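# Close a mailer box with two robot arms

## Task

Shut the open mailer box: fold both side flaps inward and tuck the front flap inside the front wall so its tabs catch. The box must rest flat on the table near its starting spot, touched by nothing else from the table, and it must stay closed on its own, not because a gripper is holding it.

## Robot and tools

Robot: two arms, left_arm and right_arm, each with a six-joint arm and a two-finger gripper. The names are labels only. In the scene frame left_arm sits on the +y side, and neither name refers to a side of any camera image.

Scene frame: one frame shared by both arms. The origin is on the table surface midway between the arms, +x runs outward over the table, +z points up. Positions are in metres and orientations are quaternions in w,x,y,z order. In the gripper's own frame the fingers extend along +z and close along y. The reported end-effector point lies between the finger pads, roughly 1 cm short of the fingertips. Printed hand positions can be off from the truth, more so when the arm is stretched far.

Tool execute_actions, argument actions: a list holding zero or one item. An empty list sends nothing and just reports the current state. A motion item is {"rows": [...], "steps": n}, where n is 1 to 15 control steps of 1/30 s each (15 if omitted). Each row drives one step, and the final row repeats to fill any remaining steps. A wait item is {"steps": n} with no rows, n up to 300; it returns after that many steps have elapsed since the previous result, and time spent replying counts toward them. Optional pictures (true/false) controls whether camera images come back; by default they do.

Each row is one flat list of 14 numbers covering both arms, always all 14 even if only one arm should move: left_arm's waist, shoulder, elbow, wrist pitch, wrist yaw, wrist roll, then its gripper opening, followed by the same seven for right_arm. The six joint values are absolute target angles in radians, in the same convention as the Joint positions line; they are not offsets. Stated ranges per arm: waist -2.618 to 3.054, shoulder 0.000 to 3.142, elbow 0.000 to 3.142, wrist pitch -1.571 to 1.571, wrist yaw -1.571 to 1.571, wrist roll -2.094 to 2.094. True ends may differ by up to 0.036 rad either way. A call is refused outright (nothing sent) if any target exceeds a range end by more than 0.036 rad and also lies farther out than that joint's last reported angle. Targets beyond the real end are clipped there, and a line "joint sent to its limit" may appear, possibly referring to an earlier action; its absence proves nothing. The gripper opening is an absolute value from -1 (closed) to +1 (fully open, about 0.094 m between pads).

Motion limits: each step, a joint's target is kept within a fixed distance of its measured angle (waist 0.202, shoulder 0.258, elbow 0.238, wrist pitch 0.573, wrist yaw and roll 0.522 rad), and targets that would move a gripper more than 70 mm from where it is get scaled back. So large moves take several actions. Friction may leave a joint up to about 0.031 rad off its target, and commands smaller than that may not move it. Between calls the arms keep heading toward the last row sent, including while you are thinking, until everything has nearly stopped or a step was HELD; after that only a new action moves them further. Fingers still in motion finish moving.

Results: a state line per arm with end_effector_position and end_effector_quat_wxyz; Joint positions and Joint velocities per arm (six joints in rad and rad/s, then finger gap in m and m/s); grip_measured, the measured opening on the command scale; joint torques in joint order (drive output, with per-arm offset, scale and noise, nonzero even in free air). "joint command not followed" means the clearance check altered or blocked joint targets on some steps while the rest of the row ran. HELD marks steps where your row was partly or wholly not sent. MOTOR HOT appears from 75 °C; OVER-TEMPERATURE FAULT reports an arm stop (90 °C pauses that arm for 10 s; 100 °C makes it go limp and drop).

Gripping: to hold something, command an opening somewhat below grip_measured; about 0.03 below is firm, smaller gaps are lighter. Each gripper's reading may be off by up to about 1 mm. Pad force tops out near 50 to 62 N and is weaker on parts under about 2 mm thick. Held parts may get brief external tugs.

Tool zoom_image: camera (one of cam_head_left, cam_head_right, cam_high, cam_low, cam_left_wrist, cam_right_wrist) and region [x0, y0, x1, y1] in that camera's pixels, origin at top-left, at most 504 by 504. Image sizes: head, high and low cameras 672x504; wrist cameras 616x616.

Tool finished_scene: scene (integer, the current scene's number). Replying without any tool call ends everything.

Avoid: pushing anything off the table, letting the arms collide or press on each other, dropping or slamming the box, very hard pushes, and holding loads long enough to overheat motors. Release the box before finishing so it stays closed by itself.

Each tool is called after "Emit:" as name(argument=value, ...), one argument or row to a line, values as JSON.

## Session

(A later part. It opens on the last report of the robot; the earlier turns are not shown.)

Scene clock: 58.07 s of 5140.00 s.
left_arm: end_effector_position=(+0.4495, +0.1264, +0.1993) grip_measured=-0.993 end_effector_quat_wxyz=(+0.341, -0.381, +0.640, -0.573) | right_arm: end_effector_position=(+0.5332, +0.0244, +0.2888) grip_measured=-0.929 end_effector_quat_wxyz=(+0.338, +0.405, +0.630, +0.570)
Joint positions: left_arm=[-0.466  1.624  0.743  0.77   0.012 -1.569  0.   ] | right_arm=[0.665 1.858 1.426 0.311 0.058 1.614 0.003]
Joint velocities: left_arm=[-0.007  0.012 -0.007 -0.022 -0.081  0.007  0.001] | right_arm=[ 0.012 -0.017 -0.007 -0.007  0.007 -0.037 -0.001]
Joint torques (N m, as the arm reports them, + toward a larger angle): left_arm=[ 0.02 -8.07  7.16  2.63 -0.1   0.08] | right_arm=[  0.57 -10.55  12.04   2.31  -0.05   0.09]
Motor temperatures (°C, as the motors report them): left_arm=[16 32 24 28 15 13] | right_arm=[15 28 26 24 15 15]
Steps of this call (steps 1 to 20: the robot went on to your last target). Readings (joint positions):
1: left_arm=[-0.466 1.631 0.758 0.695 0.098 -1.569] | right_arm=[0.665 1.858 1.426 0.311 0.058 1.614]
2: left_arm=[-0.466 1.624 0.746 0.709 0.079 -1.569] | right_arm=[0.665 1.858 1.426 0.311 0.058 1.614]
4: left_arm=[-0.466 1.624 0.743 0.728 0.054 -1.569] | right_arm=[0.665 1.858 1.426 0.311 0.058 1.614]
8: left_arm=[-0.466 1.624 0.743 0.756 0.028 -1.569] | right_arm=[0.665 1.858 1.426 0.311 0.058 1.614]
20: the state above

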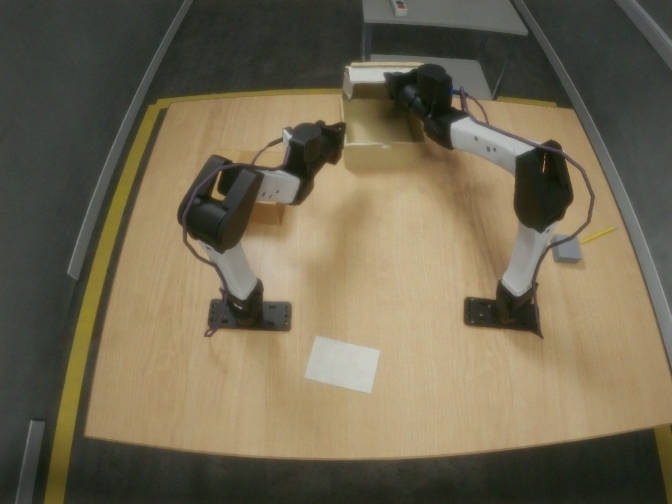

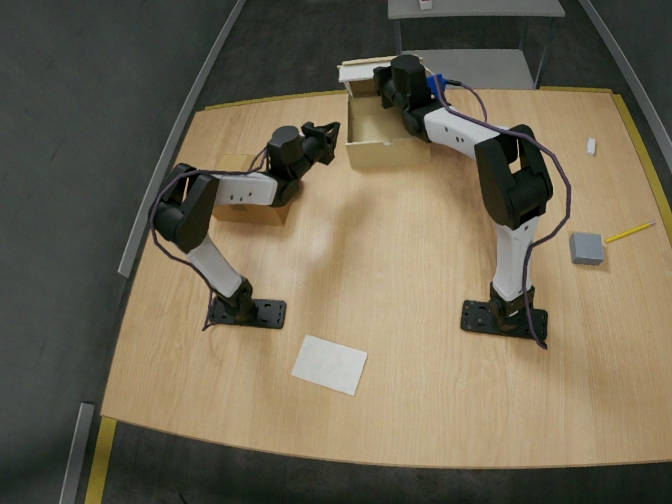

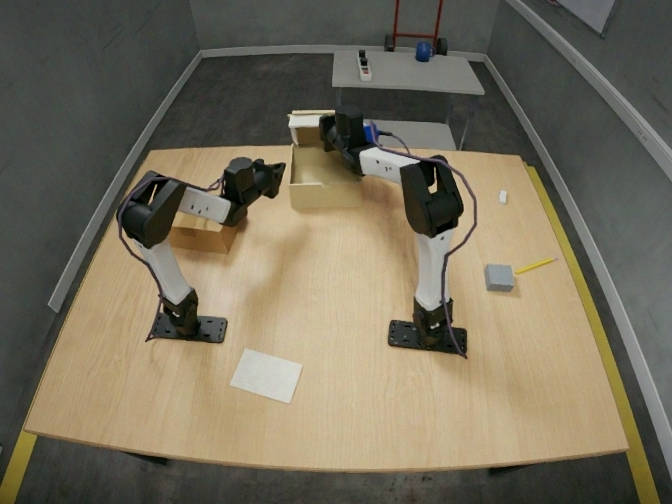

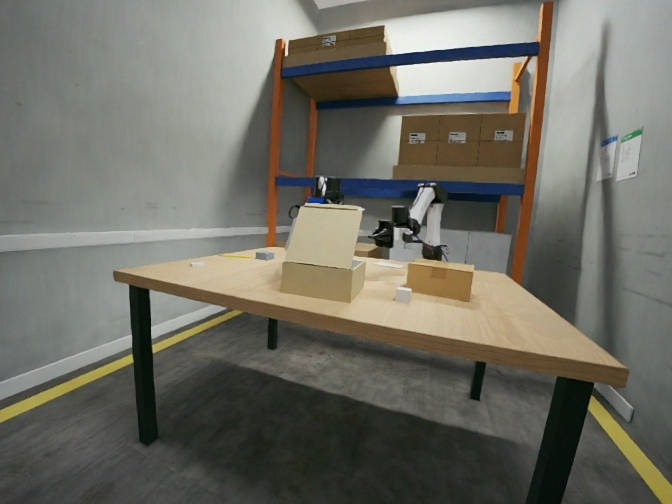

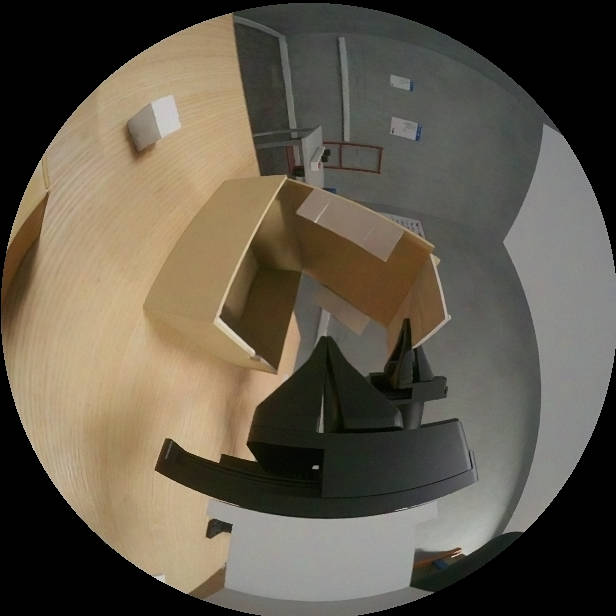

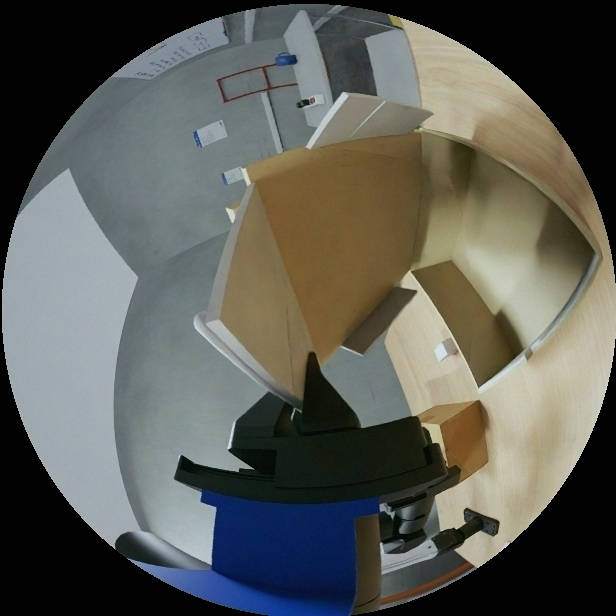

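Emit:
execute_actions(
  actions=[
    {"rows":[[-0.47,1.56,0.82,0.63,0,-1.57,-0.2,0.67,1.865,1.445,0.32,0.05,1.62,-0.97],[-0.47,1.56,0.82,0.63,0,-1.57,-0.2,0.67,1.865,1.445,0.32,0.05,1.62,-0.97],[-0.47,1.56,0.82,0.63,0,-1.57,-0.2,0.67,1.865,1.445,0.32,0.05,1.62,-0.97],[-0.47,1.5,0.9,0.5,0,-1.57,-0.2,0.67,1.865,1.445,0.32,0.05,1.62,-0.97],[-0.47,1.5,0.9,0.5,0,-1.57,-0.2,0.67,1.865,1.445,0.32,0.05,1.62,-0.97],[-0.47,1.5,0.9,0.5,0,-1.57,-0.2,0.67,1.865,1.445,0.32,0.05,1.62,-0.97],[-0.47,1.44,0.98,0.37,0,-1.57,-0.2,0.67,1.865,1.445,0.32,0.05,1.62,-0.97]],"steps":15},
  ],
  pictures=false,
)

Emit:
execute_actions(
  actions=[
    {"steps":15},
  ],
  pictures=false,
)

Emit:
execute_actions(
  actions=[
    {"rows":[[-0.47,1.52,1.05,0.37,0,-1.57,-0.2,0.67,1.865,1.445,0.32,0.05,1.62,-0.97],[-0.47,1.52,1.05,0.37,0,-1.57,-0.2,0.67,1.865,1.445,0.32,0.05,1.62,-0.97],[-0.47,1.52,1.05,0.37,0,-1.57,-0.2,0.67,1.865,1.445,0.32,0.05,1.62,-0.97],[-0.47,1.6,1.13,0.37,0,-1.57,-0.2,0.67,1.865,1.445,0.32,0.05,1.62,-0.97],[-0.47,1.6,1.13,0.37,0,-1.57,-0.2,0.67,1.865,1.445,0.32,0.05,1.62,-0.97],[-0.47,1.6,1.13,0.37,0,-1.57,-0.2,0.67,1.865,1.445,0.32,0.05,1.62,-0.97],[-0.47,1.68,1.22,0.37,0,-1.57,-0.2,0.67,1.865,1.445,0.32,0.05,1.62,-0.97]],"steps":15},
  ],
)

Scene clock: 60.47 s of 5140.00 s.
left_arm: end_effector_position=(+0.4455, +0.1288, +0.3243) grip_measured=-0.201 end_effector_quat_wxyz=(+0.363, -0.361, +0.607, -0.608) | right_arm: end_effector_position=(+0.5332, +0.0244, +0.2888) grip_measured=-0.929 end_effector_quat_wxyz=(+0.338, +0.405, +0.630, +0.570)
Joint positions: left_arm=[-0.466  1.43   0.986  0.447  0.011 -1.57   0.038] | right_arm=[0.665 1.858 1.426 0.311 0.058 1.614 0.003]
Joint velocities: left_arm=[ 0.002  0.017  0.002 -0.564 -0.081 -0.051  0.001] | right_arm=[-0.007  0.002  0.012 -0.037 -0.022 -0.022  0.001]
Joint torques (N m, as the arm reports them, + toward a larger angle): left_arm=[ 0.03 -5.77  9.12  2.48 -0.07  0.09] | right_arm=[  0.55 -10.55  12.05   2.31  -0.05   0.09]
Motor temperatures (°C, as the motors report them): left_arm=[16 32 24 28 15 13] | right_arm=[15 28 26 24 15 15]
Steps of this call (steps 1 to 15: the robot went on to your last target; steps 16 to 57: nothing new was sent; steps 58 to 72: all 15 steps of this action). Readings (joint positions):
58: left_arm=[-0.466 1.618 0.753 0.744 0.011 -1.569] | right_arm=[0.665 1.858 1.426 0.311 0.058 1.614]
59: left_arm=[-0.466 1.610 0.768 0.712 0.011 -1.569] | right_arm=[0.665 1.858 1.426 0.311 0.058 1.614]
61: left_arm=[-0.466 1.582 0.806 0.654 0.011 -1.570] | right_arm=[0.665 1.858 1.426 0.311 0.058 1.614]
65: left_arm=[-0.466 1.497 0.922 0.516 0.011 -1.570] | right_arm=[0.665 1.858 1.426 0.311 0.058 1.614]
72: the state above

Scene clock: 60.97 s of 5140.00 s.
left_arm: end_effector_position=(+0.4452, +0.1290, +0.3100) grip_measured=-0.201 end_effector_quat_wxyz=(+0.352, -0.372, +0.624, -0.590) | right_arm: end_effector_position=(+0.5332, +0.0244, +0.2888) grip_measured=-0.929 end_effector_quat_wxyz=(+0.338, +0.405, +0.630, +0.570)
Joint positions: left_arm=[-0.466  1.43   0.986  0.389  0.011 -1.57   0.038] | right_arm=[0.665 1.858 1.426 0.311 0.058 1.614 0.003]
Joint velocities: left_arm=[ 0.007 -0.007 -0.012 -0.022  0.022 -0.051  0.001] | right_arm=[ 0.002 -0.017 -0.007  0.007 -0.007 -0.051  0.   ]
Joint torques (N m, as the arm reports them, + toward a larger angle): left_arm=[ 0.04 -5.78  9.21  2.3  -0.07  0.08] | right_arm=[  0.56 -10.57  12.03   2.31  -0.05   0.09]
Motor temperatures (°C, as the motors report them): left_arm=[16 32 24 28 15 13] | right_arm=[15 28 26 24 15 15]
Steps of this call (steps 1 to 15: the robot went on to your last target). Readings (joint positions):
1: left_arm=[-0.466 1.430 0.986 0.431 0.011 -1.570] | right_arm=[0.665 1.858 1.426 0.311 0.058 1.614]
2: left_arm=[-0.466 1.430 0.986 0.421 0.011 -1.570] | right_arm=[0.665 1.858 1.426 0.311 0.058 1.614]
4: left_arm=[-0.466 1.430 0.986 0.408 0.011 -1.570] | right_arm=[0.665 1.858 1.426 0.311 0.058 1.614]
8: left_arm=[-0.466 1.430 0.986 0.395 0.011 -1.570] | right_arm=[0.665 1.858 1.426 0.311 0.058 1.614]
15: the state above

Scene clock: 61.47 s of 5140.00 s.
left_arm: end_effector_position=(+0.4996, +0.1007, +0.2962) grip_measured=-0.201 end_effector_quat_wxyz=(+0.345, -0.379, +0.635, -0.578) | right_arm: end_effector_position=(+0.5332, +0.0244, +0.2888) grip_measured=-0.929 end_effector_quat_wxyz=(+0.338, +0.405, +0.630, +0.570)
Joint positions: left_arm=[-0.466  1.671  1.204  0.373  0.009 -1.57   0.038] | right_arm=[0.665 1.858 1.426 0.311 0.058 1.614 0.003]
Joint velocities: left_arm=[ 0.012 -0.012  0.046 -0.066  0.037 -0.066 -0.   ] | right_arm=[ 0.002 -0.012 -0.002 -0.051 -0.051 -0.022  0.   ]
Joint torques (N m, as the arm reports them, + toward a larger angle): left_arm=[ 0.06 -8.12 11.03  2.47 -0.05  0.08] | right_arm=[  0.58 -10.55  12.04   2.31  -0.05   0.09]
Motor temperatures (°C, as the motors report them): left_arm=[16 32 24 28 15 13] | right_arm=[15 28 26 24 15 15]
Steps of this call (steps 1 to 15: all 15 steps of this action). Readings (joint positions):
1: left_arm=[-0.466 1.440 0.995 0.386 0.010 -1.570] | right_arm=[0.665 1.858 1.426 0.311 0.058 1.614]
2: left_arm=[-0.466 1.459 1.014 0.386 0.010 -1.570] | right_arm=[0.665 1.858 1.426 0.311 0.058 1.614]
4: left_arm=[-0.466 1.502 1.051 0.381 0.009 -1.570] | right_arm=[0.665 1.858 1.426 0.311 0.058 1.614]
8: left_arm=[-0.466 1.621 1.163 0.374 0.009 -1.570] | right_arm=[0.665 1.858 1.426 0.311 0.058 1.614]
15: the state above

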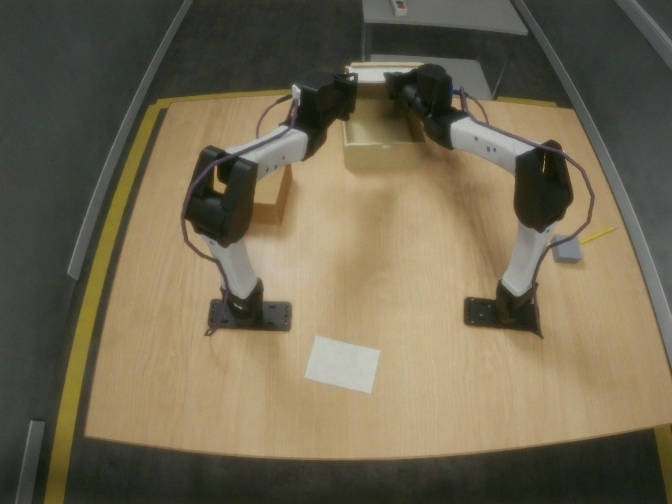

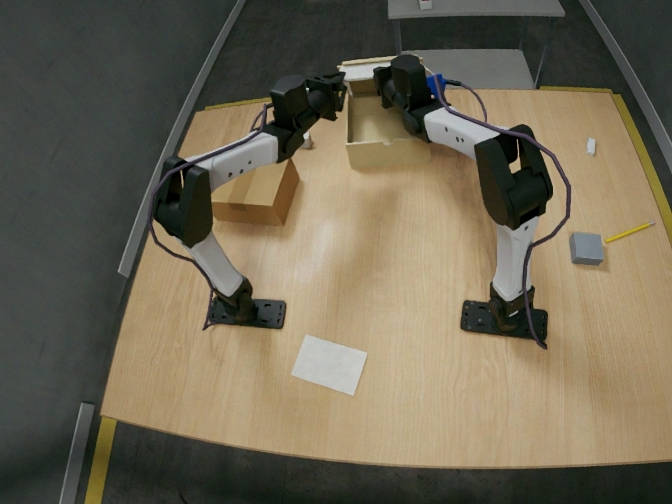

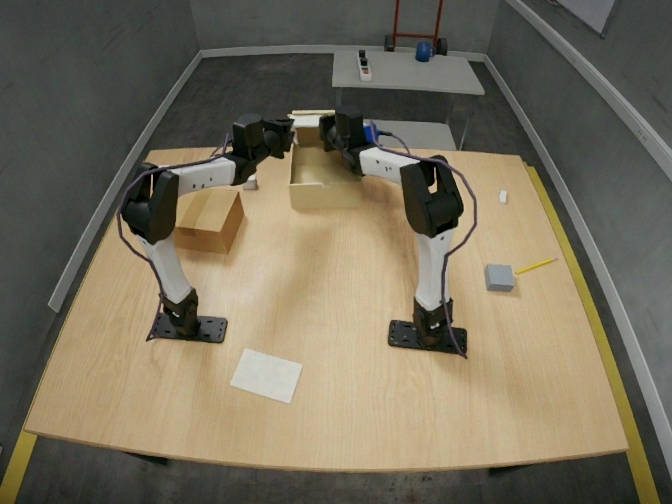

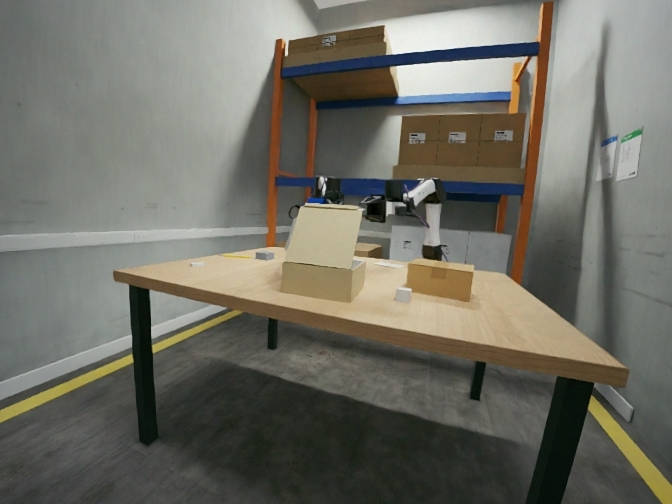

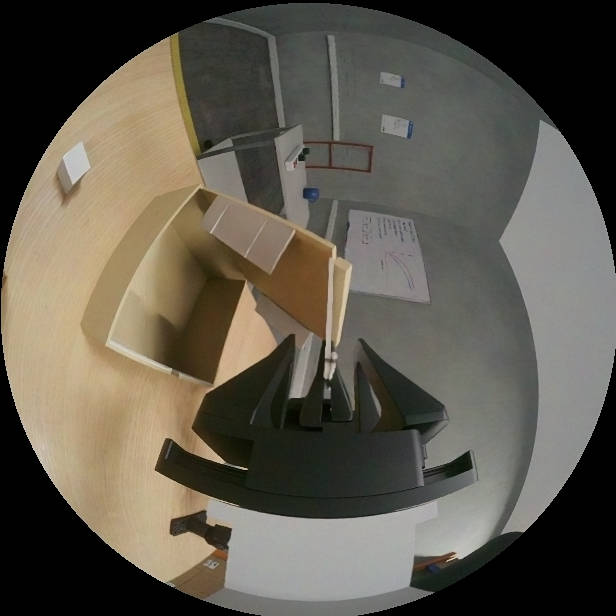

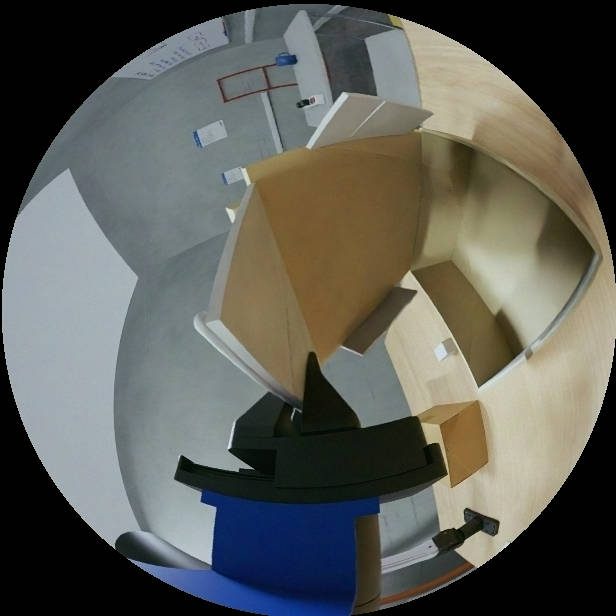

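Well centred. Advance, close.

Emit:
execute_actions(
  actions=[
    {"rows":[[-0.48,1.73,1.28,0.37,0,-1.57,-0.2,0.67,1.865,1.445,0.32,0.05,1.62,-0.97],[-0.48,1.73,1.28,0.37,0,-1.57,-0.2,0.67,1.865,1.445,0.32,0.05,1.62,-0.97],[-0.48,1.73,1.28,0.37,0,-1.57,-0.2,0.67,1.865,1.445,0.32,0.05,1.62,-0.97],[-0.49,1.78,1.34,0.37,0,-1.57,-0.2,0.67,1.865,1.445,0.32,0.05,1.62,-0.97],[-0.49,1.78,1.34,0.37,0,-1.57,-0.2,0.67,1.865,1.445,0.32,0.05,1.62,-0.97],[-0.49,1.78,1.34,0.37,0,-1.57,-0.2,0.67,1.865,1.445,0.32,0.05,1.62,-0.97],[-0.50,1.82,1.385,0.36,0,-1.57,-0.2,0.67,1.865,1.445,0.32,0.05,1.62,-0.97]],"steps":15},
  ],
  pictures=false,
)

Emit:
execute_actions(
  actions=[
    {"rows":[[-0.50,1.82,1.385,0.36,0,-1.57,-0.97,0.67,1.865,1.445,0.32,0.05,1.62,-0.97]],"steps":15},
  ],
)

Scene clock: 62.97 s of 5140.00 s.
left_arm: end_effector_position=(+0.5248, +0.0692, +0.3048) grip_measured=-0.201 end_effector_quat_wxyz=(+0.343, -0.366, +0.632, -0.591) | right_arm: end_effector_position=(+0.5332, +0.0244, +0.2888) grip_measured=-0.929 end_effector_quat_wxyz=(+0.338, +0.405, +0.630, +0.570)
Joint positions: left_arm=[-0.495  1.805  1.37   0.368  0.007 -1.57   0.038] | right_arm=[0.665 1.858 1.426 0.311 0.058 1.614 0.003]
Joint velocities: left_arm=[ 0.002  0.007 -0.002 -0.095  0.022  0.007 -0.   ] | right_arm=[-0.017 -0.012  0.007 -0.051 -0.007  0.037  0.   ]
Joint torques (N m, as the arm reports them, + toward a larger angle): left_arm=[-0.02 -8.82 11.27  2.44 -0.06  0.08] | right_arm=[  0.58 -10.55  12.03   2.31  -0.06   0.09]
Motor temperatures (°C, as the motors report them): left_arm=[16 32 24 28 15 13] | right_arm=[15 28 27 24 15 15]
Steps of this call (steps 1 to 15: the robot went on to your last target; steps 16 to 30: nothing new was sent; steps 31 to 45: all 15 steps of this action). Readings (joint positions):
31: left_arm=[-0.467 1.677 1.217 0.368 0.008 -1.570] | right_arm=[0.665 1.858 1.426 0.311 0.058 1.614]
32: left_arm=[-0.467 1.691 1.237 0.368 0.008 -1.570] | right_arm=[0.665 1.858 1.426 0.311 0.058 1.614]
34: left_arm=[-0.471 1.715 1.273 0.367 0.007 -1.570] | right_arm=[0.665 1.858 1.426 0.311 0.058 1.614]
38: left_arm=[-0.485 1.777 1.352 0.369 0.007 -1.570] | right_arm=[0.665 1.858 1.426 0.311 0.058 1.614]
45: the state above

Scene clock: 63.47 s of 5140.00 s.
left_arm: end_effector_position=(+0.5253, +0.0690, +0.3007) grip_measured=-0.941 end_effector_quat_wxyz=(+0.336, -0.373, +0.634, -0.589) | right_arm: end_effector_position=(+0.5340, +0.0243, +0.2933) grip_measured=-0.929 end_effector_quat_wxyz=(+0.341, +0.404, +0.624, +0.575)
Joint positions: left_arm=[-0.495  1.809  1.371  0.356  0.006 -1.584  0.003] | right_arm=[0.665 1.858 1.43  0.321 0.061 1.617 0.003]
Joint velocities: left_arm=[-0.002 -0.007 -0.022 -0.007  0.022 -0.007 -0.   ] | right_arm=[-0.012 -0.002  0.012 -0.066 -0.007 -0.037 -0.   ]
Joint torques (N m, as the arm reports them, + toward a larger angle): left_arm=[-0.09 -9.18 11.08  2.52 -0.02  0.21] | right_arm=[  0.56 -10.59  11.66   2.22  -0.08   0.05]
Motor temperatures (°C, as the motors report them): left_arm=[16 32 24 28 15 13] | right_arm=[15 28 27 24 15 15]
Steps of this call (steps 1 to 15: all 15 steps of this action). Readings (joint positions):
1: left_arm=[-0.495 1.805 1.370 0.368 0.007 -1.570] | right_arm=[0.665 1.858 1.426 0.311 0.058 1.614]
2: left_arm=[-0.495 1.805 1.370 0.368 0.007 -1.570] | right_arm=[0.665 1.858 1.426 0.311 0.058 1.614]
4: left_arm=[-0.495 1.809 1.371 0.356 0.006 -1.576] | right_arm=[0.665 1.858 1.430 0.319 0.061 1.615]
8: left_arm=[-0.495 1.809 1.371 0.356 0.006 -1.582] | right_arm=[0.665 1.858 1.430 0.321 0.061 1.617]
15: the state above

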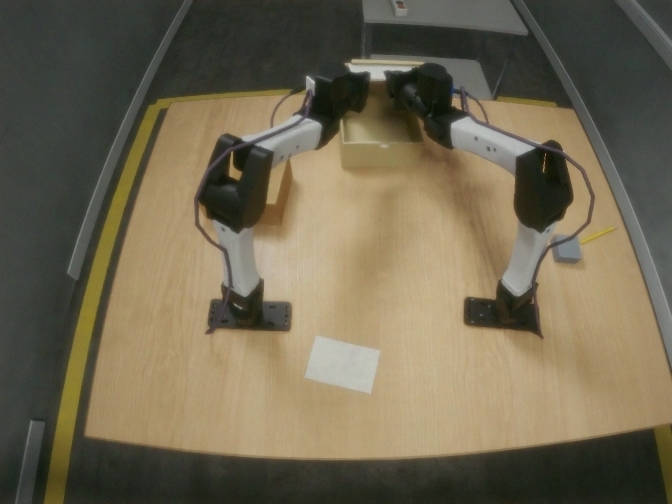

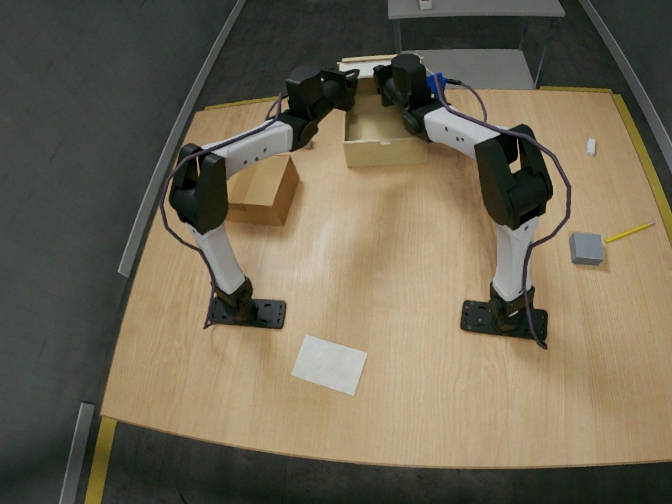

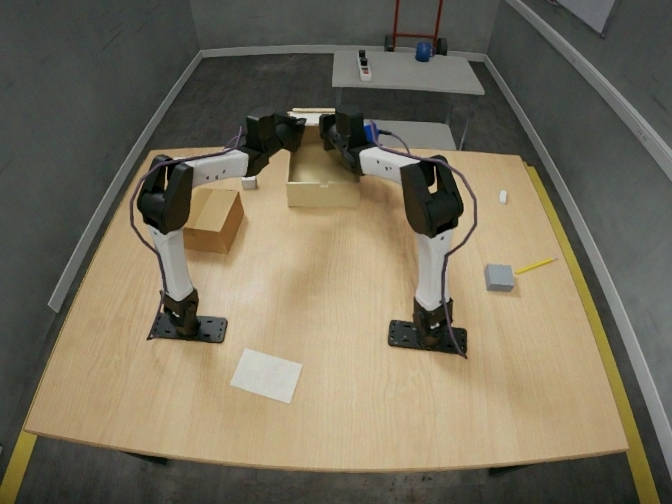

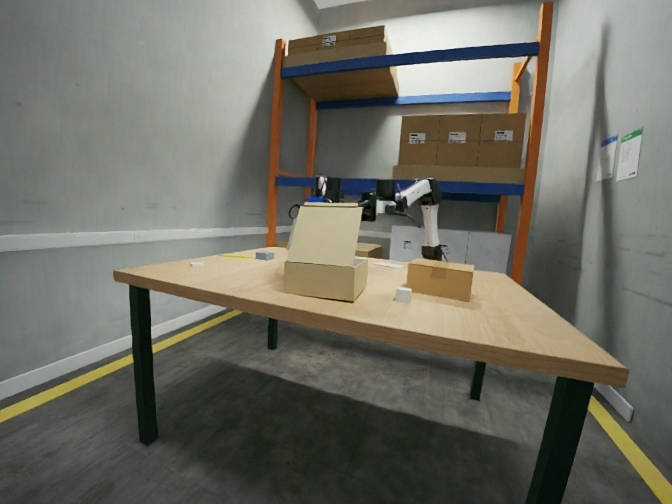

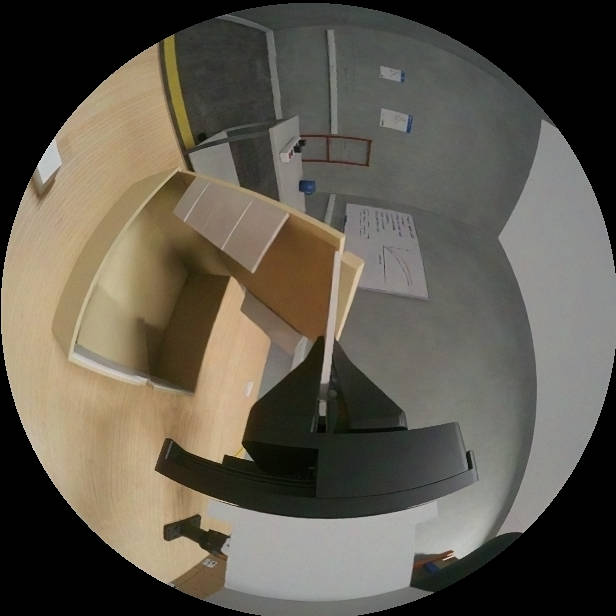

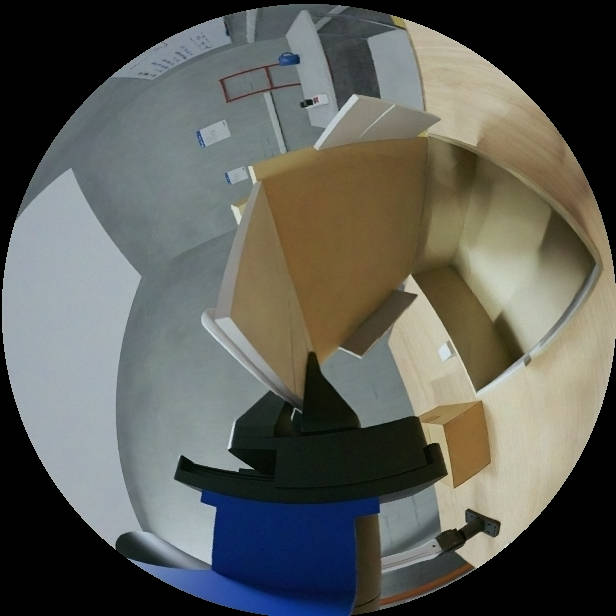

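Emit:
execute_actions(
  actions=[
    {"rows":[[-0.50,1.84,1.385,0.36,0,-1.57,-0.975,0.67,1.865,1.445,0.32,0.05,1.62,-0.3],[-0.50,1.84,1.385,0.36,0,-1.57,-0.975,0.67,1.865,1.445,0.32,0.05,1.62,-0.3],[-0.50,1.84,1.385,0.36,0,-1.57,-0.975,0.67,1.865,1.445,0.32,0.05,1.62,-0.3],[-0.50,1.84,1.385,0.36,0,-1.57,-0.975,0.67,1.865,1.445,0.32,0.05,1.62,-0.3],[-0.50,1.84,1.385,0.36,0,-1.57,-0.975,0.67,1.865,1.445,0.32,0.05,1.62,-0.3],[-0.50,1.84,1.385,0.36,0,-1.57,-0.975,0.67,1.78,1.33,0.34,0.05,1.6,-0.3],[-0.50,1.84,1.385,0.36,0,-1.57,-0.975,0.67,1.78,1.33,0.34,0.05,1.6,-0.3],[-0.50,1.84,1.385,0.36,0,-1.57,-0.975,0.67,1.78,1.33,0.34,0.05,1.6,-0.3],[-0.50,1.84,1.385,0.36,0,-1.57,-0.975,0.67,1.68,1.21,0.37,0.05,1.6,-0.3],[-0.50,1.84,1.385,0.36,0,-1.57,-0.975,0.67,1.68,1.21,0.37,0.05,1.6,-0.3],[-0.50,1.84,1.385,0.36,0,-1.57,-0.975,0.67,1.68,1.21,0.37,0.05,1.6,-0.3],[-0.50,1.84,1.385,0.36,0,-1.57,-0.975,0.67,1.56,1.08,0.37,0.05,1.6,-0.3],[-0.50,1.84,1.385,0.36,0,-1.57,-0.975,0.67,1.56,1.08,0.37,0.05,1.6,-0.3],[-0.50,1.84,1.385,0.36,0,-1.57,-0.975,0.67,1.56,1.08,0.37,0.05,1.6,-0.3],[-0.50,1.84,1.385,0.36,0,-1.57,-0.975,0.67,1.44,0.97,0.37,0.05,1.6,-0.3]],"steps":15},
  ],
  pictures=false,
)

Emit:
execute_actions(
  actions=[
    {"steps":8},
  ],
  pictures=false,
)

Emit:
execute_actions(
  actions=[
    {"rows":[[-0.50,1.84,1.385,0.36,0,-1.57,-0.975,0.08,1.44,0.97,0.4,-0.6,1.57,-1]],"steps":15},
  ],
  pictures=false,
)

Emit:
execute_actions(
  actions=[
    {"steps":20},
  ],
  pictures=false,
)

Emit:
execute_actions(
  actions=[
    {"rows":[[-0.50,1.84,1.385,0.36,0,-1.57,-0.975,0.08,1.58,1.06,0.43,-0.6,1.57,-1],[-0.50,1.84,1.385,0.36,0,-1.57,-0.975,0.08,1.58,1.06,0.43,-0.6,1.57,-1],[-0.50,1.84,1.385,0.36,0,-1.57,-0.975,0.08,1.58,1.06,0.43,-0.6,1.57,-1],[-0.50,1.84,1.385,0.36,0,-1.57,-0.975,0.08,1.72,1.15,0.45,-0.6,1.57,-1],[-0.50,1.84,1.385,0.36,0,-1.57,-0.975,0.08,1.72,1.15,0.45,-0.6,1.57,-1],[-0.50,1.84,1.385,0.36,0,-1.57,-0.975,0.08,1.72,1.15,0.45,-0.6,1.57,-1],[-0.50,1.84,1.385,0.36,0,-1.57,-0.975,0.08,1.86,1.23,0.47,-0.6,1.57,-1],[-0.50,1.84,1.385,0.36,0,-1.57,-0.975,0.08,1.86,1.23,0.47,-0.6,1.57,-1],[-0.50,1.84,1.385,0.36,0,-1.57,-0.975,0.08,1.86,1.23,0.47,-0.6,1.57,-1],[-0.50,1.84,1.385,0.36,0,-1.57,-0.975,0.08,2.0,1.31,0.49,-0.6,1.57,-1]],"steps":15},
  ],
  pictures=false,
)

Emit:
execute_actions(
  actions=[
    {"steps":10},
  ],
)

Scene clock: 66.90 s of 5140.00 s.
left_arm: end_effector_position=(+0.5274, +0.0679, +0.2942) grip_measured=-0.941 end_effector_quat_wxyz=(+0.334, -0.375, +0.637, -0.585) | right_arm: end_effector_position=(+0.4649, -0.0139, +0.2797) grip_measured=-0.301 end_effector_quat_wxyz=(+0.335, +0.406, +0.637, +0.564)
Joint positions: left_arm=[-0.495  1.821  1.371  0.358  0.006 -1.584  0.003] | right_arm=[0.665 1.573 1.079 0.354 0.053 1.61  0.033]
Joint velocities: left_arm=[-0.002  0.007 -0.007 -0.022  0.022 -0.081 -0.   ] | right_arm=[ 0.007 -1.341 -1.355  0.227 -0.051  0.007 -0.001]
Joint torques (N m, as the arm reports them, + toward a larger angle): left_arm=[-0.09 -8.67 11.06  2.51 -0.04  0.22] | right_arm=[  0.55 -12.47   7.24   2.05   0.04  -0.09]
Motor temperatures (°C, as the motors report them): left_arm=[16 32 25 29 15 13] | right_arm=[15 28 27 24 15 15]
Steps of this call (steps 1 to 15: the robot went on to your last target; steps 16 to 88: nothing new was sent; steps 89 to 103: all 15 steps of this action). Readings (joint positions):
89: left_arm=[-0.495 1.810 1.371 0.357 0.006 -1.584] | right_arm=[0.665 1.858 1.430 0.321 0.061 1.617]
90: left_arm=[-0.495 1.811 1.371 0.358 0.006 -1.584] | right_arm=[0.665 1.858 1.430 0.321 0.059 1.617]
92: left_arm=[-0.495 1.815 1.371 0.358 0.006 -1.584] | right_arm=[0.665 1.858 1.430 0.321 0.058 1.617]
96: left_arm=[-0.495 1.821 1.371 0.358 0.006 -1.584] | right_arm=[0.665 1.817 1.361 0.329 0.056 1.613]
103: the state above

Scene clock: 67.17 s of 5140.00 s.
left_arm: end_effector_position=(+0.5274, +0.0679, +0.2942) grip_measured=-0.941 end_effector_quat_wxyz=(+0.334, -0.375, +0.637, -0.585) | right_arm: end_effector_position=(+0.4380, -0.0293, +0.2995) grip_measured=-0.301 end_effector_quat_wxyz=(+0.344, +0.397, +0.622, +0.581)
Joint positions: left_arm=[-0.495  1.821  1.371  0.358  0.006 -1.584  0.003] | right_arm=[0.665 1.441 0.986 0.367 0.053 1.609 0.033]
Joint velocities: left_arm=[-0.002  0.012  0.002  0.007 -0.007  0.095 -0.   ] | right_arm=[-0.002 -0.017 -0.037 -0.022 -0.007  0.051  0.   ]
Joint torques (N m, as the arm reports them, + toward a larger angle): left_arm=[-0.08 -8.7  11.08  2.51 -0.02  0.22] | right_arm=[ 0.65 -6.99  8.86  2.25  0.   -0.09]
Motor temperatures (°C, as the motors report them): left_arm=[16 32 25 29 15 13] | right_arm=[15 28 27 24 15 15]
Steps of this call (steps 1 to 8: the robot went on to your last target). Readings (joint positions):
1: left_arm=[-0.495 1.821 1.371 0.358 0.006 -1.584] | right_arm=[0.665 1.525 1.034 0.354 0.053 1.610]
2: left_arm=[-0.495 1.821 1.371 0.358 0.006 -1.584] | right_arm=[0.665 1.486 1.004 0.353 0.053 1.610]
4: left_arm=[-0.495 1.821 1.371 0.358 0.006 -1.584] | right_arm=[0.665 1.448 0.987 0.355 0.053 1.610]
8: the state above

Scene clock: 67.67 s of 5140.00 s.
left_arm: end_effector_position=(+0.5274, +0.0679, +0.2942) grip_measured=-0.941 end_effector_quat_wxyz=(+0.334, -0.375, +0.637, -0.585) | right_arm: end_effector_position=(+0.4769, -0.2026, +0.3046) grip_measured=-0.981 end_effector_quat_wxyz=(+0.339, +0.392, +0.615, +0.594)
Joint positions: left_arm=[-0.495  1.821  1.371  0.358  0.006 -1.584  0.003] | right_arm=[ 0.067  1.441  0.984  0.383 -0.559  1.58   0.001]
Joint velocities: left_arm=[ 0.002  0.012  0.007 -0.007  0.007  0.081  0.   ] | right_arm=[ 0.12  -0.017  0.002 -0.022 -0.227 -0.007 -0.001]
Joint torques (N m, as the arm reports them, + toward a larger angle): left_arm=[-0.09 -8.7  11.06  2.51 -0.03  0.22] | right_arm=[ 0.62 -6.95  8.66  2.33 -0.04 -0.08]
Motor temperatures (°C, as the motors report them): left_arm=[16 32 25 29 15 13] | right_arm=[15 28 27 24 15 15]
Steps of this call (steps 1 to 15: all 15 steps of this action). Readings (joint positions):
1: left_arm=[-0.495 1.821 1.371 0.358 0.006 -1.584] | right_arm=[0.639 1.441 0.984 0.368 -0.037 1.604]
2: left_arm=[-0.495 1.821 1.371 0.358 0.006 -1.584] | right_arm=[0.589 1.441 0.984 0.370 -0.148 1.599]
4: left_arm=[-0.495 1.821 1.371 0.358 0.006 -1.584] | right_arm=[0.455 1.441 0.984 0.374 -0.315 1.592]
8: left_arm=[-0.495 1.821 1.371 0.358 0.006 -1.584] | right_arm=[0.166 1.441 0.984 0.379 -0.480 1.584]
15: the state above

Scene clock: 68.33 s of 5140.00 s.
left_arm: end_effector_position=(+0.5274, +0.0679, +0.2942) grip_measured=-0.941 end_effector_quat_wxyz=(+0.334, -0.375, +0.637, -0.585) | right_arm: end_effector_position=(+0.4738, -0.1947, +0.3050) grip_measured=-0.981 end_effector_quat_wxyz=(+0.327, +0.379, +0.622, +0.602)
Joint positions: left_arm=[-0.495  1.821  1.371  0.358  0.006 -1.584  0.003] | right_arm=[ 0.074  1.441  0.984  0.383 -0.593  1.579  0.001]
Joint velocities: left_arm=[-0.007  0.002  0.002 -0.066  0.066 -0.095 -0.001] | right_arm=[-0.012 -0.002  0.002 -0.066  0.022 -0.051 -0.   ]
Joint torques (N m, as the arm reports them, + toward a larger angle): left_arm=[-0.08 -8.71 11.08  2.51 -0.03  0.23] | right_arm=[ 0.67 -6.93  8.66  2.34 -0.07 -0.09]
Motor temperatures (°C, as the motors report them): left_arm=[16 32 25 29 15 13] | right_arm=[15 28 27 24 15 15]
Steps of this call (steps 1 to 20: the robot went on to your last target). Readings (joint positions):
1: left_arm=[-0.495 1.821 1.371 0.358 0.006 -1.584] | right_arm=[0.071 1.441 0.984 0.383 -0.567 1.580]
2: left_arm=[-0.495 1.821 1.371 0.358 0.006 -1.584] | right_arm=[0.073 1.441 0.984 0.383 -0.573 1.580]
4: left_arm=[-0.495 1.821 1.371 0.358 0.006 -1.584] | right_arm=[0.074 1.441 0.984 0.383 -0.581 1.580]
8: left_arm=[-0.495 1.821 1.371 0.358 0.006 -1.584] | right_arm=[0.074 1.441 0.984 0.383 -0.589 1.579]
20: the state above

Scene clock: 68.83 s of 5140.00 s.
left_arm: end_effector_position=(+0.5274, +0.0679, +0.2942) grip_measured=-0.941 end_effector_quat_wxyz=(+0.334, -0.375, +0.637, -0.585) | right_arm: end_effector_position=(+0.5898, -0.2017, +0.1720) grip_measured=-0.981 end_effector_quat_wxyz=(+0.258, +0.439, +0.649, +0.566)
Joint positions: left_arm=[-0.495  1.821  1.371  0.358  0.006 -1.584  0.003] | right_arm=[ 0.074  2.021  1.285  0.457 -0.599  1.577  0.001]
Joint velocities: left_arm=[ 0.007 -0.017  0.012  0.022  0.051  0.007 -0.001] | right_arm=[-0.007  0.242 -0.002 -0.066  0.022 -0.051 -0.001]
Joint torques (N m, as the arm reports them, + toward a larger angle): left_arm=[-0.08 -8.7  11.06  2.5  -0.03  0.22] | right_arm=[  0.56 -14.75  11.88   2.66  -0.07  -0.06]
Motor temperatures (°C, as the motors report them): left_arm=[16 32 25 29 15 13] | right_arm=[15 28 27 24 15 15]
Steps of this call (steps 1 to 15: all 15 steps of this action). Readings (joint positions):
1: left_arm=[-0.495 1.821 1.371 0.358 0.006 -1.584] | right_arm=[0.074 1.456 0.995 0.386 -0.596 1.579]
2: left_arm=[-0.495 1.821 1.371 0.358 0.006 -1.584] | right_arm=[0.074 1.486 1.019 0.399 -0.597 1.579]
4: left_arm=[-0.495 1.821 1.371 0.358 0.006 -1.584] | right_arm=[0.074 1.559 1.065 0.416 -0.600 1.578]
8: left_arm=[-0.495 1.821 1.371 0.358 0.006 -1.584] | right_arm=[0.074 1.763 1.183 0.449 -0.601 1.577]
15: the state above

Scene clock: 69.17 s of 5140.00 s.
left_arm: end_effector_position=(+0.5274, +0.0679, +0.2942) grip_measured=-0.941 end_effector_quat_wxyz=(+0.334, -0.375, +0.637, -0.585) | right_arm: end_effector_position=(+0.5920, -0.2019, +0.1799) grip_measured=-0.981 end_effector_quat_wxyz=(+0.267, +0.431, +0.646, +0.571)
Joint positions: left_arm=[-0.495  1.821  1.371  0.358  0.006 -1.584  0.003] | right_arm=[ 0.074  2.019  1.293  0.474 -0.599  1.577  0.001]
Joint velocities: left_arm=[-0.002 -0.007 -0.002  0.022 -0.051 -0.007  0.001] | right_arm=[-0.007 -0.012 -0.007 -0.022  0.037 -0.007  0.   ]
Joint torques (N m, as the arm reports them, + toward a larger angle): left_arm=[-0.09 -8.7  11.08  2.51 -0.03  0.23] | right_arm=[  0.62 -13.25  10.98   2.29  -0.07  -0.06]
Motor temperatures (°C, as the motors report them): left_arm=[16 32 25 29 15 13] | right_arm=[15 28 27 24 15 15]
Steps of this call (steps 1 to 10: the robot went on to your last target). Readings (joint positions):
1: left_arm=[-0.495 1.821 1.371 0.358 0.006 -1.584] | right_arm=[0.074 2.026 1.285 0.454 -0.599 1.577]
2: left_arm=[-0.495 1.821 1.371 0.358 0.006 -1.584] | right_arm=[0.074 2.026 1.285 0.453 -0.599 1.577]
4: left_arm=[-0.495 1.821 1.371 0.358 0.006 -1.584] | right_arm=[0.074 2.023 1.288 0.460 -0.599 1.577]
8: left_arm=[-0.495 1.821 1.371 0.358 0.006 -1.584] | right_arm=[0.074 2.019 1.293 0.471 -0.599 1.577]
10: the state above

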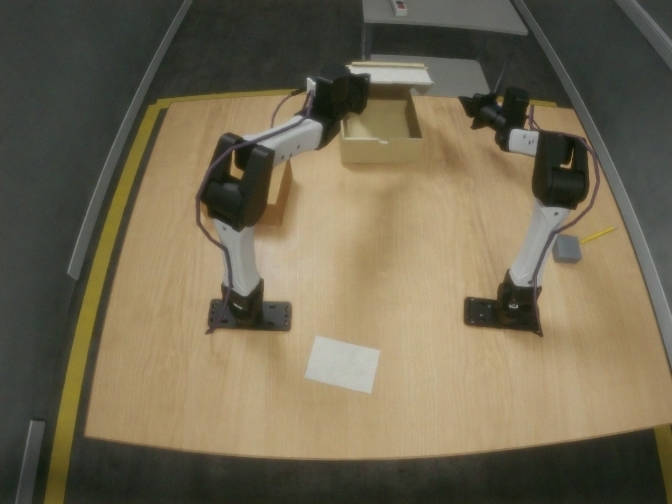

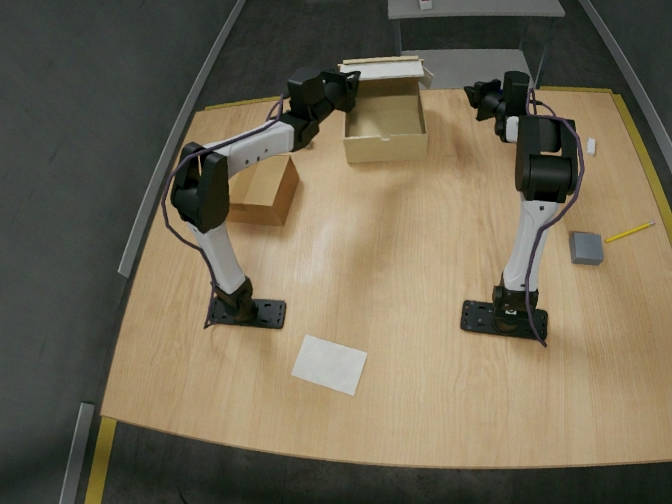

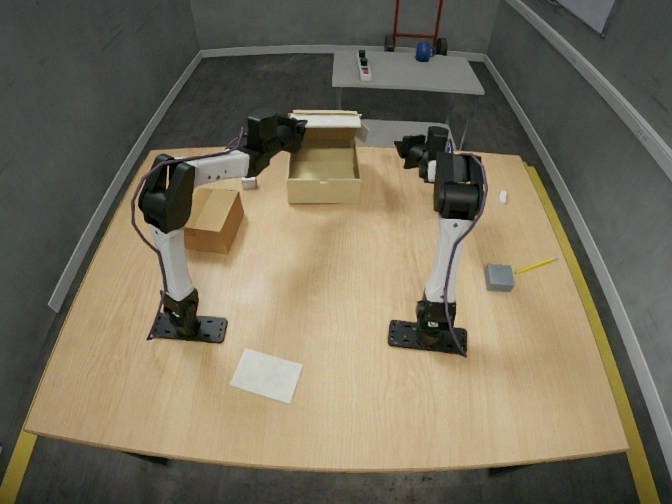

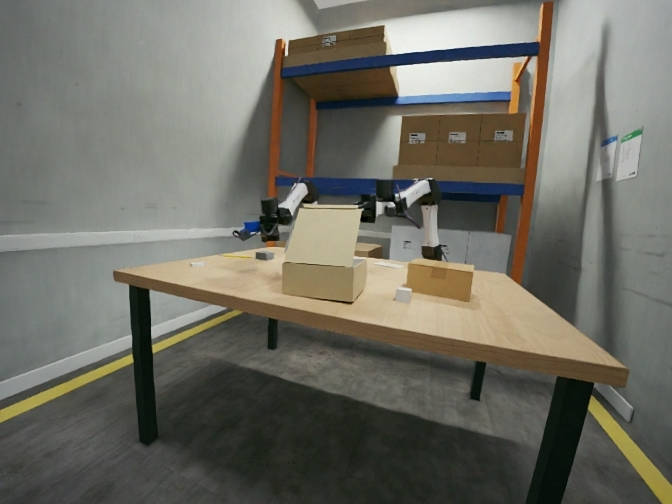

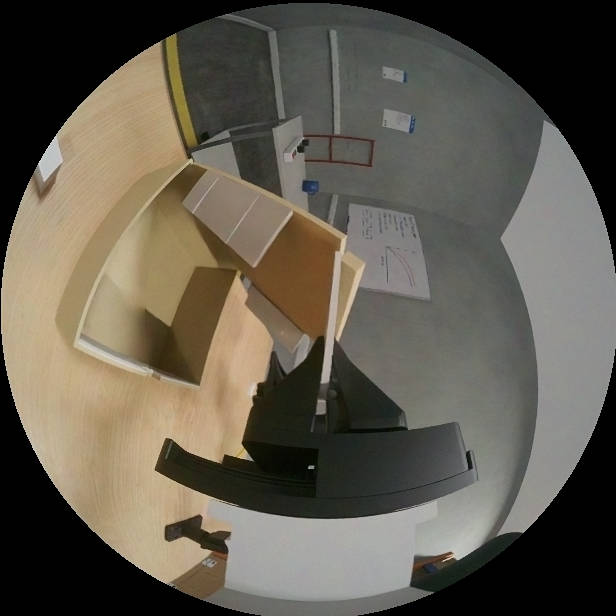

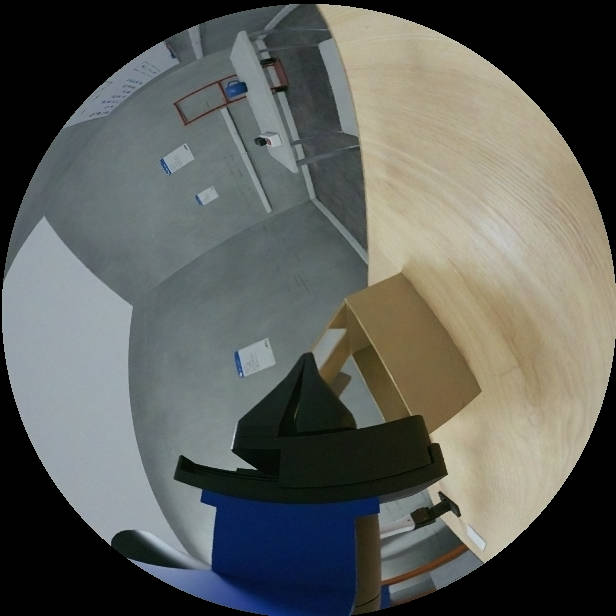

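Emit:
execute_actions(
  actions=[
    {"rows":[[-0.50,1.82,1.385,0.36,0,-1.57,-0.975,0.08,2.05,1.39,0.47,-0.6,1.57,-1],[-0.50,1.82,1.385,0.36,0,-1.57,-0.975,0.08,2.05,1.39,0.47,-0.6,1.57,-1],[-0.50,1.81,1.385,0.36,0,-1.57,-0.975,0.08,2.05,1.39,0.47,-0.6,1.57,-1],[-0.50,1.80,1.385,0.36,0,-1.57,-0.975,0.1,2.09,1.47,0.44,-0.6,1.57,-1],[-0.50,1.80,1.385,0.36,0,-1.57,-0.975,0.1,2.09,1.47,0.44,-0.6,1.57,-1],[-0.50,1.80,1.385,0.36,0,-1.57,-0.975,0.12,2.09,1.47,0.44,-0.6,1.57,-1],[-0.50,1.80,1.385,0.36,0,-1.57,-0.975,0.14,2.09,1.47,0.44,-0.6,1.57,-1],[-0.50,1.80,1.385,0.36,0,-1.57,-0.975,0.16,2.09,1.47,0.44,-0.6,1.57,-1],[-0.50,1.80,1.385,0.36,0,-1.57,-0.975,0.18,2.09,1.47,0.44,-0.6,1.57,-1]],"steps":15},
  ],
)

Scene clock: 70.83 s of 5140.00 s.
left_arm: end_effector_position=(+0.5274, +0.0679, +0.2942) grip_measured=-0.941 end_effector_quat_wxyz=(+0.334, -0.375, +0.637, -0.585) | right_arm: end_effector_position=(+0.6088, -0.1320, +0.2156) grip_measured=-0.981 end_effector_quat_wxyz=(+0.258, +0.367, +0.660, +0.603)
Joint positions: left_arm=[-0.495  1.821  1.371  0.358  0.006 -1.584  0.003] | right_arm=[ 0.194  2.074  1.457  0.447 -0.602  1.577  0.001]
Joint velocities: left_arm=[-0.012 -0.002 -0.007 -0.007  0.051  0.022  0.   ] | right_arm=[ 0.046 -0.007 -0.017  0.007 -0.022  0.022  0.   ]
Joint torques (N m, as the arm reports them, + toward a larger angle): left_arm=[ -0.08 -11.83  11.08   2.51  -0.03   0.23] | right_arm=[ -0.67 -11.48  11.09   2.11   0.05  -0.06]
Motor temperatures (°C, as the motors report them): left_arm=[16 32 25 29 15 13] | right_arm=[15 29 27 25 15 15]
Steps of this call (steps 1 to 30: the robot went on to your last target; steps 31 to 35: nothing new was sent; steps 36 to 50: all 15 steps of this action). Readings (joint positions):
36: left_arm=[-0.495 1.821 1.371 0.358 0.006 -1.584] | right_arm=[0.074 2.023 1.306 0.466 -0.600 1.577]
37: left_arm=[-0.495 1.821 1.371 0.358 0.006 -1.584] | right_arm=[0.074 2.034 1.330 0.463 -0.600 1.577]
39: left_arm=[-0.495 1.821 1.371 0.358 0.006 -1.584] | right_arm=[0.075 2.050 1.376 0.455 -0.600 1.577]
43: left_arm=[-0.495 1.821 1.371 0.358 0.006 -1.584] | right_arm=[0.102 2.074 1.452 0.452 -0.596 1.577]
50: the state above

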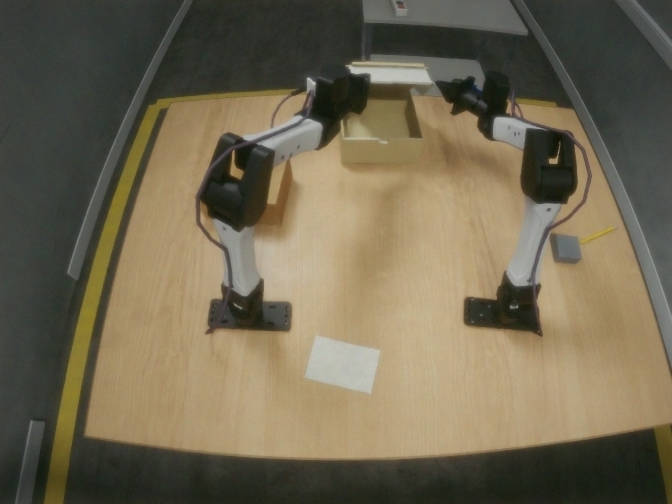

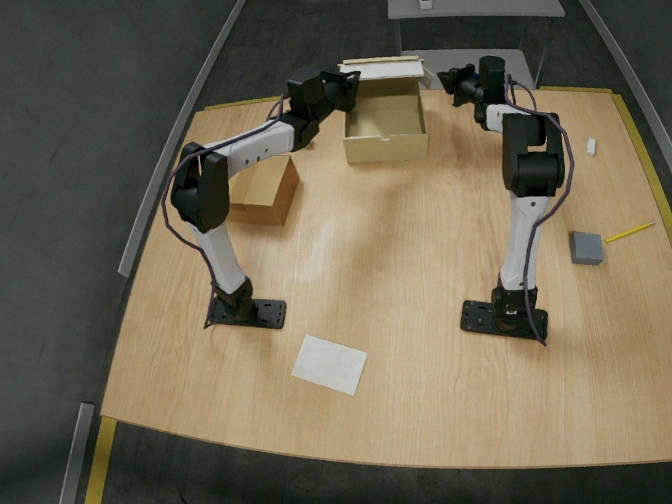

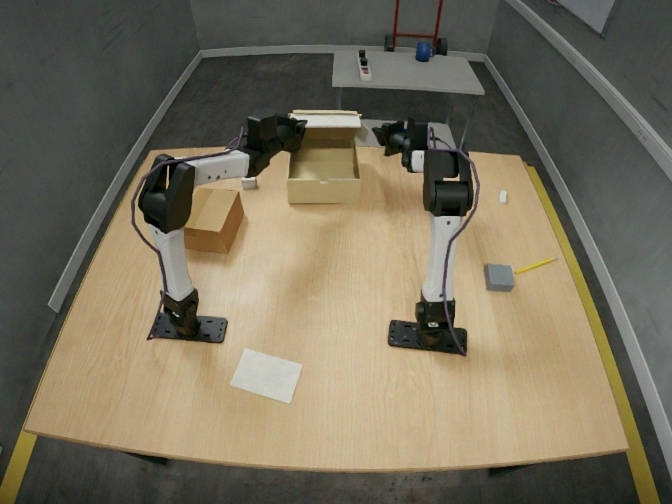

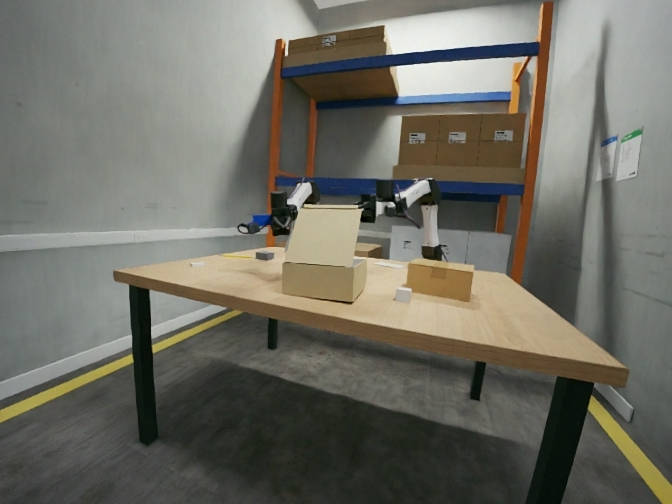

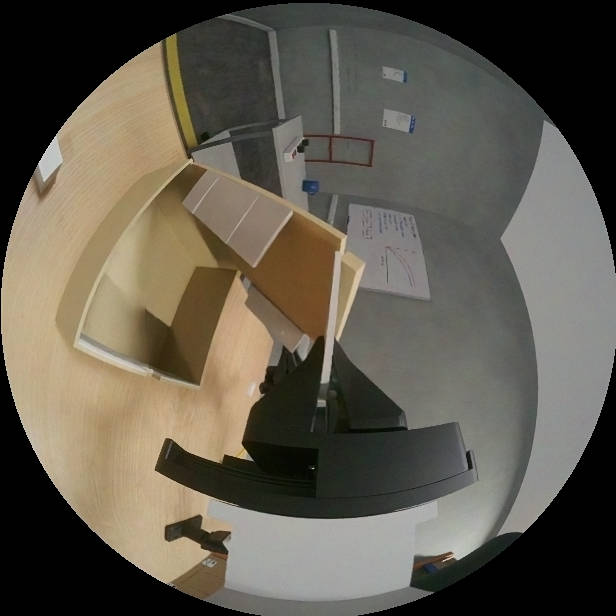

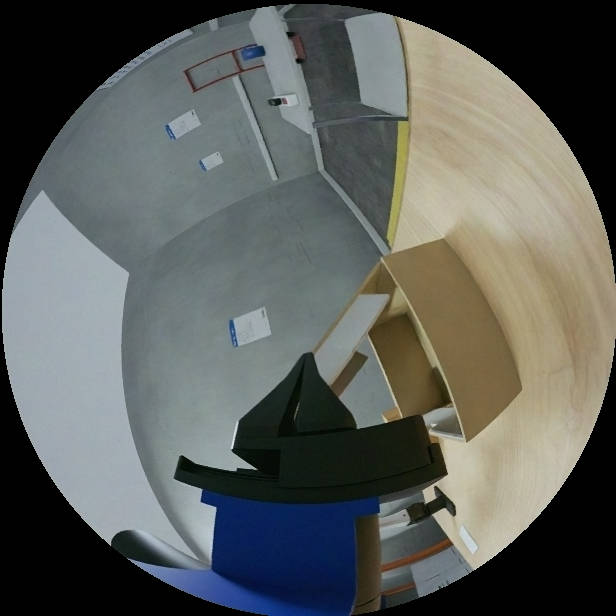

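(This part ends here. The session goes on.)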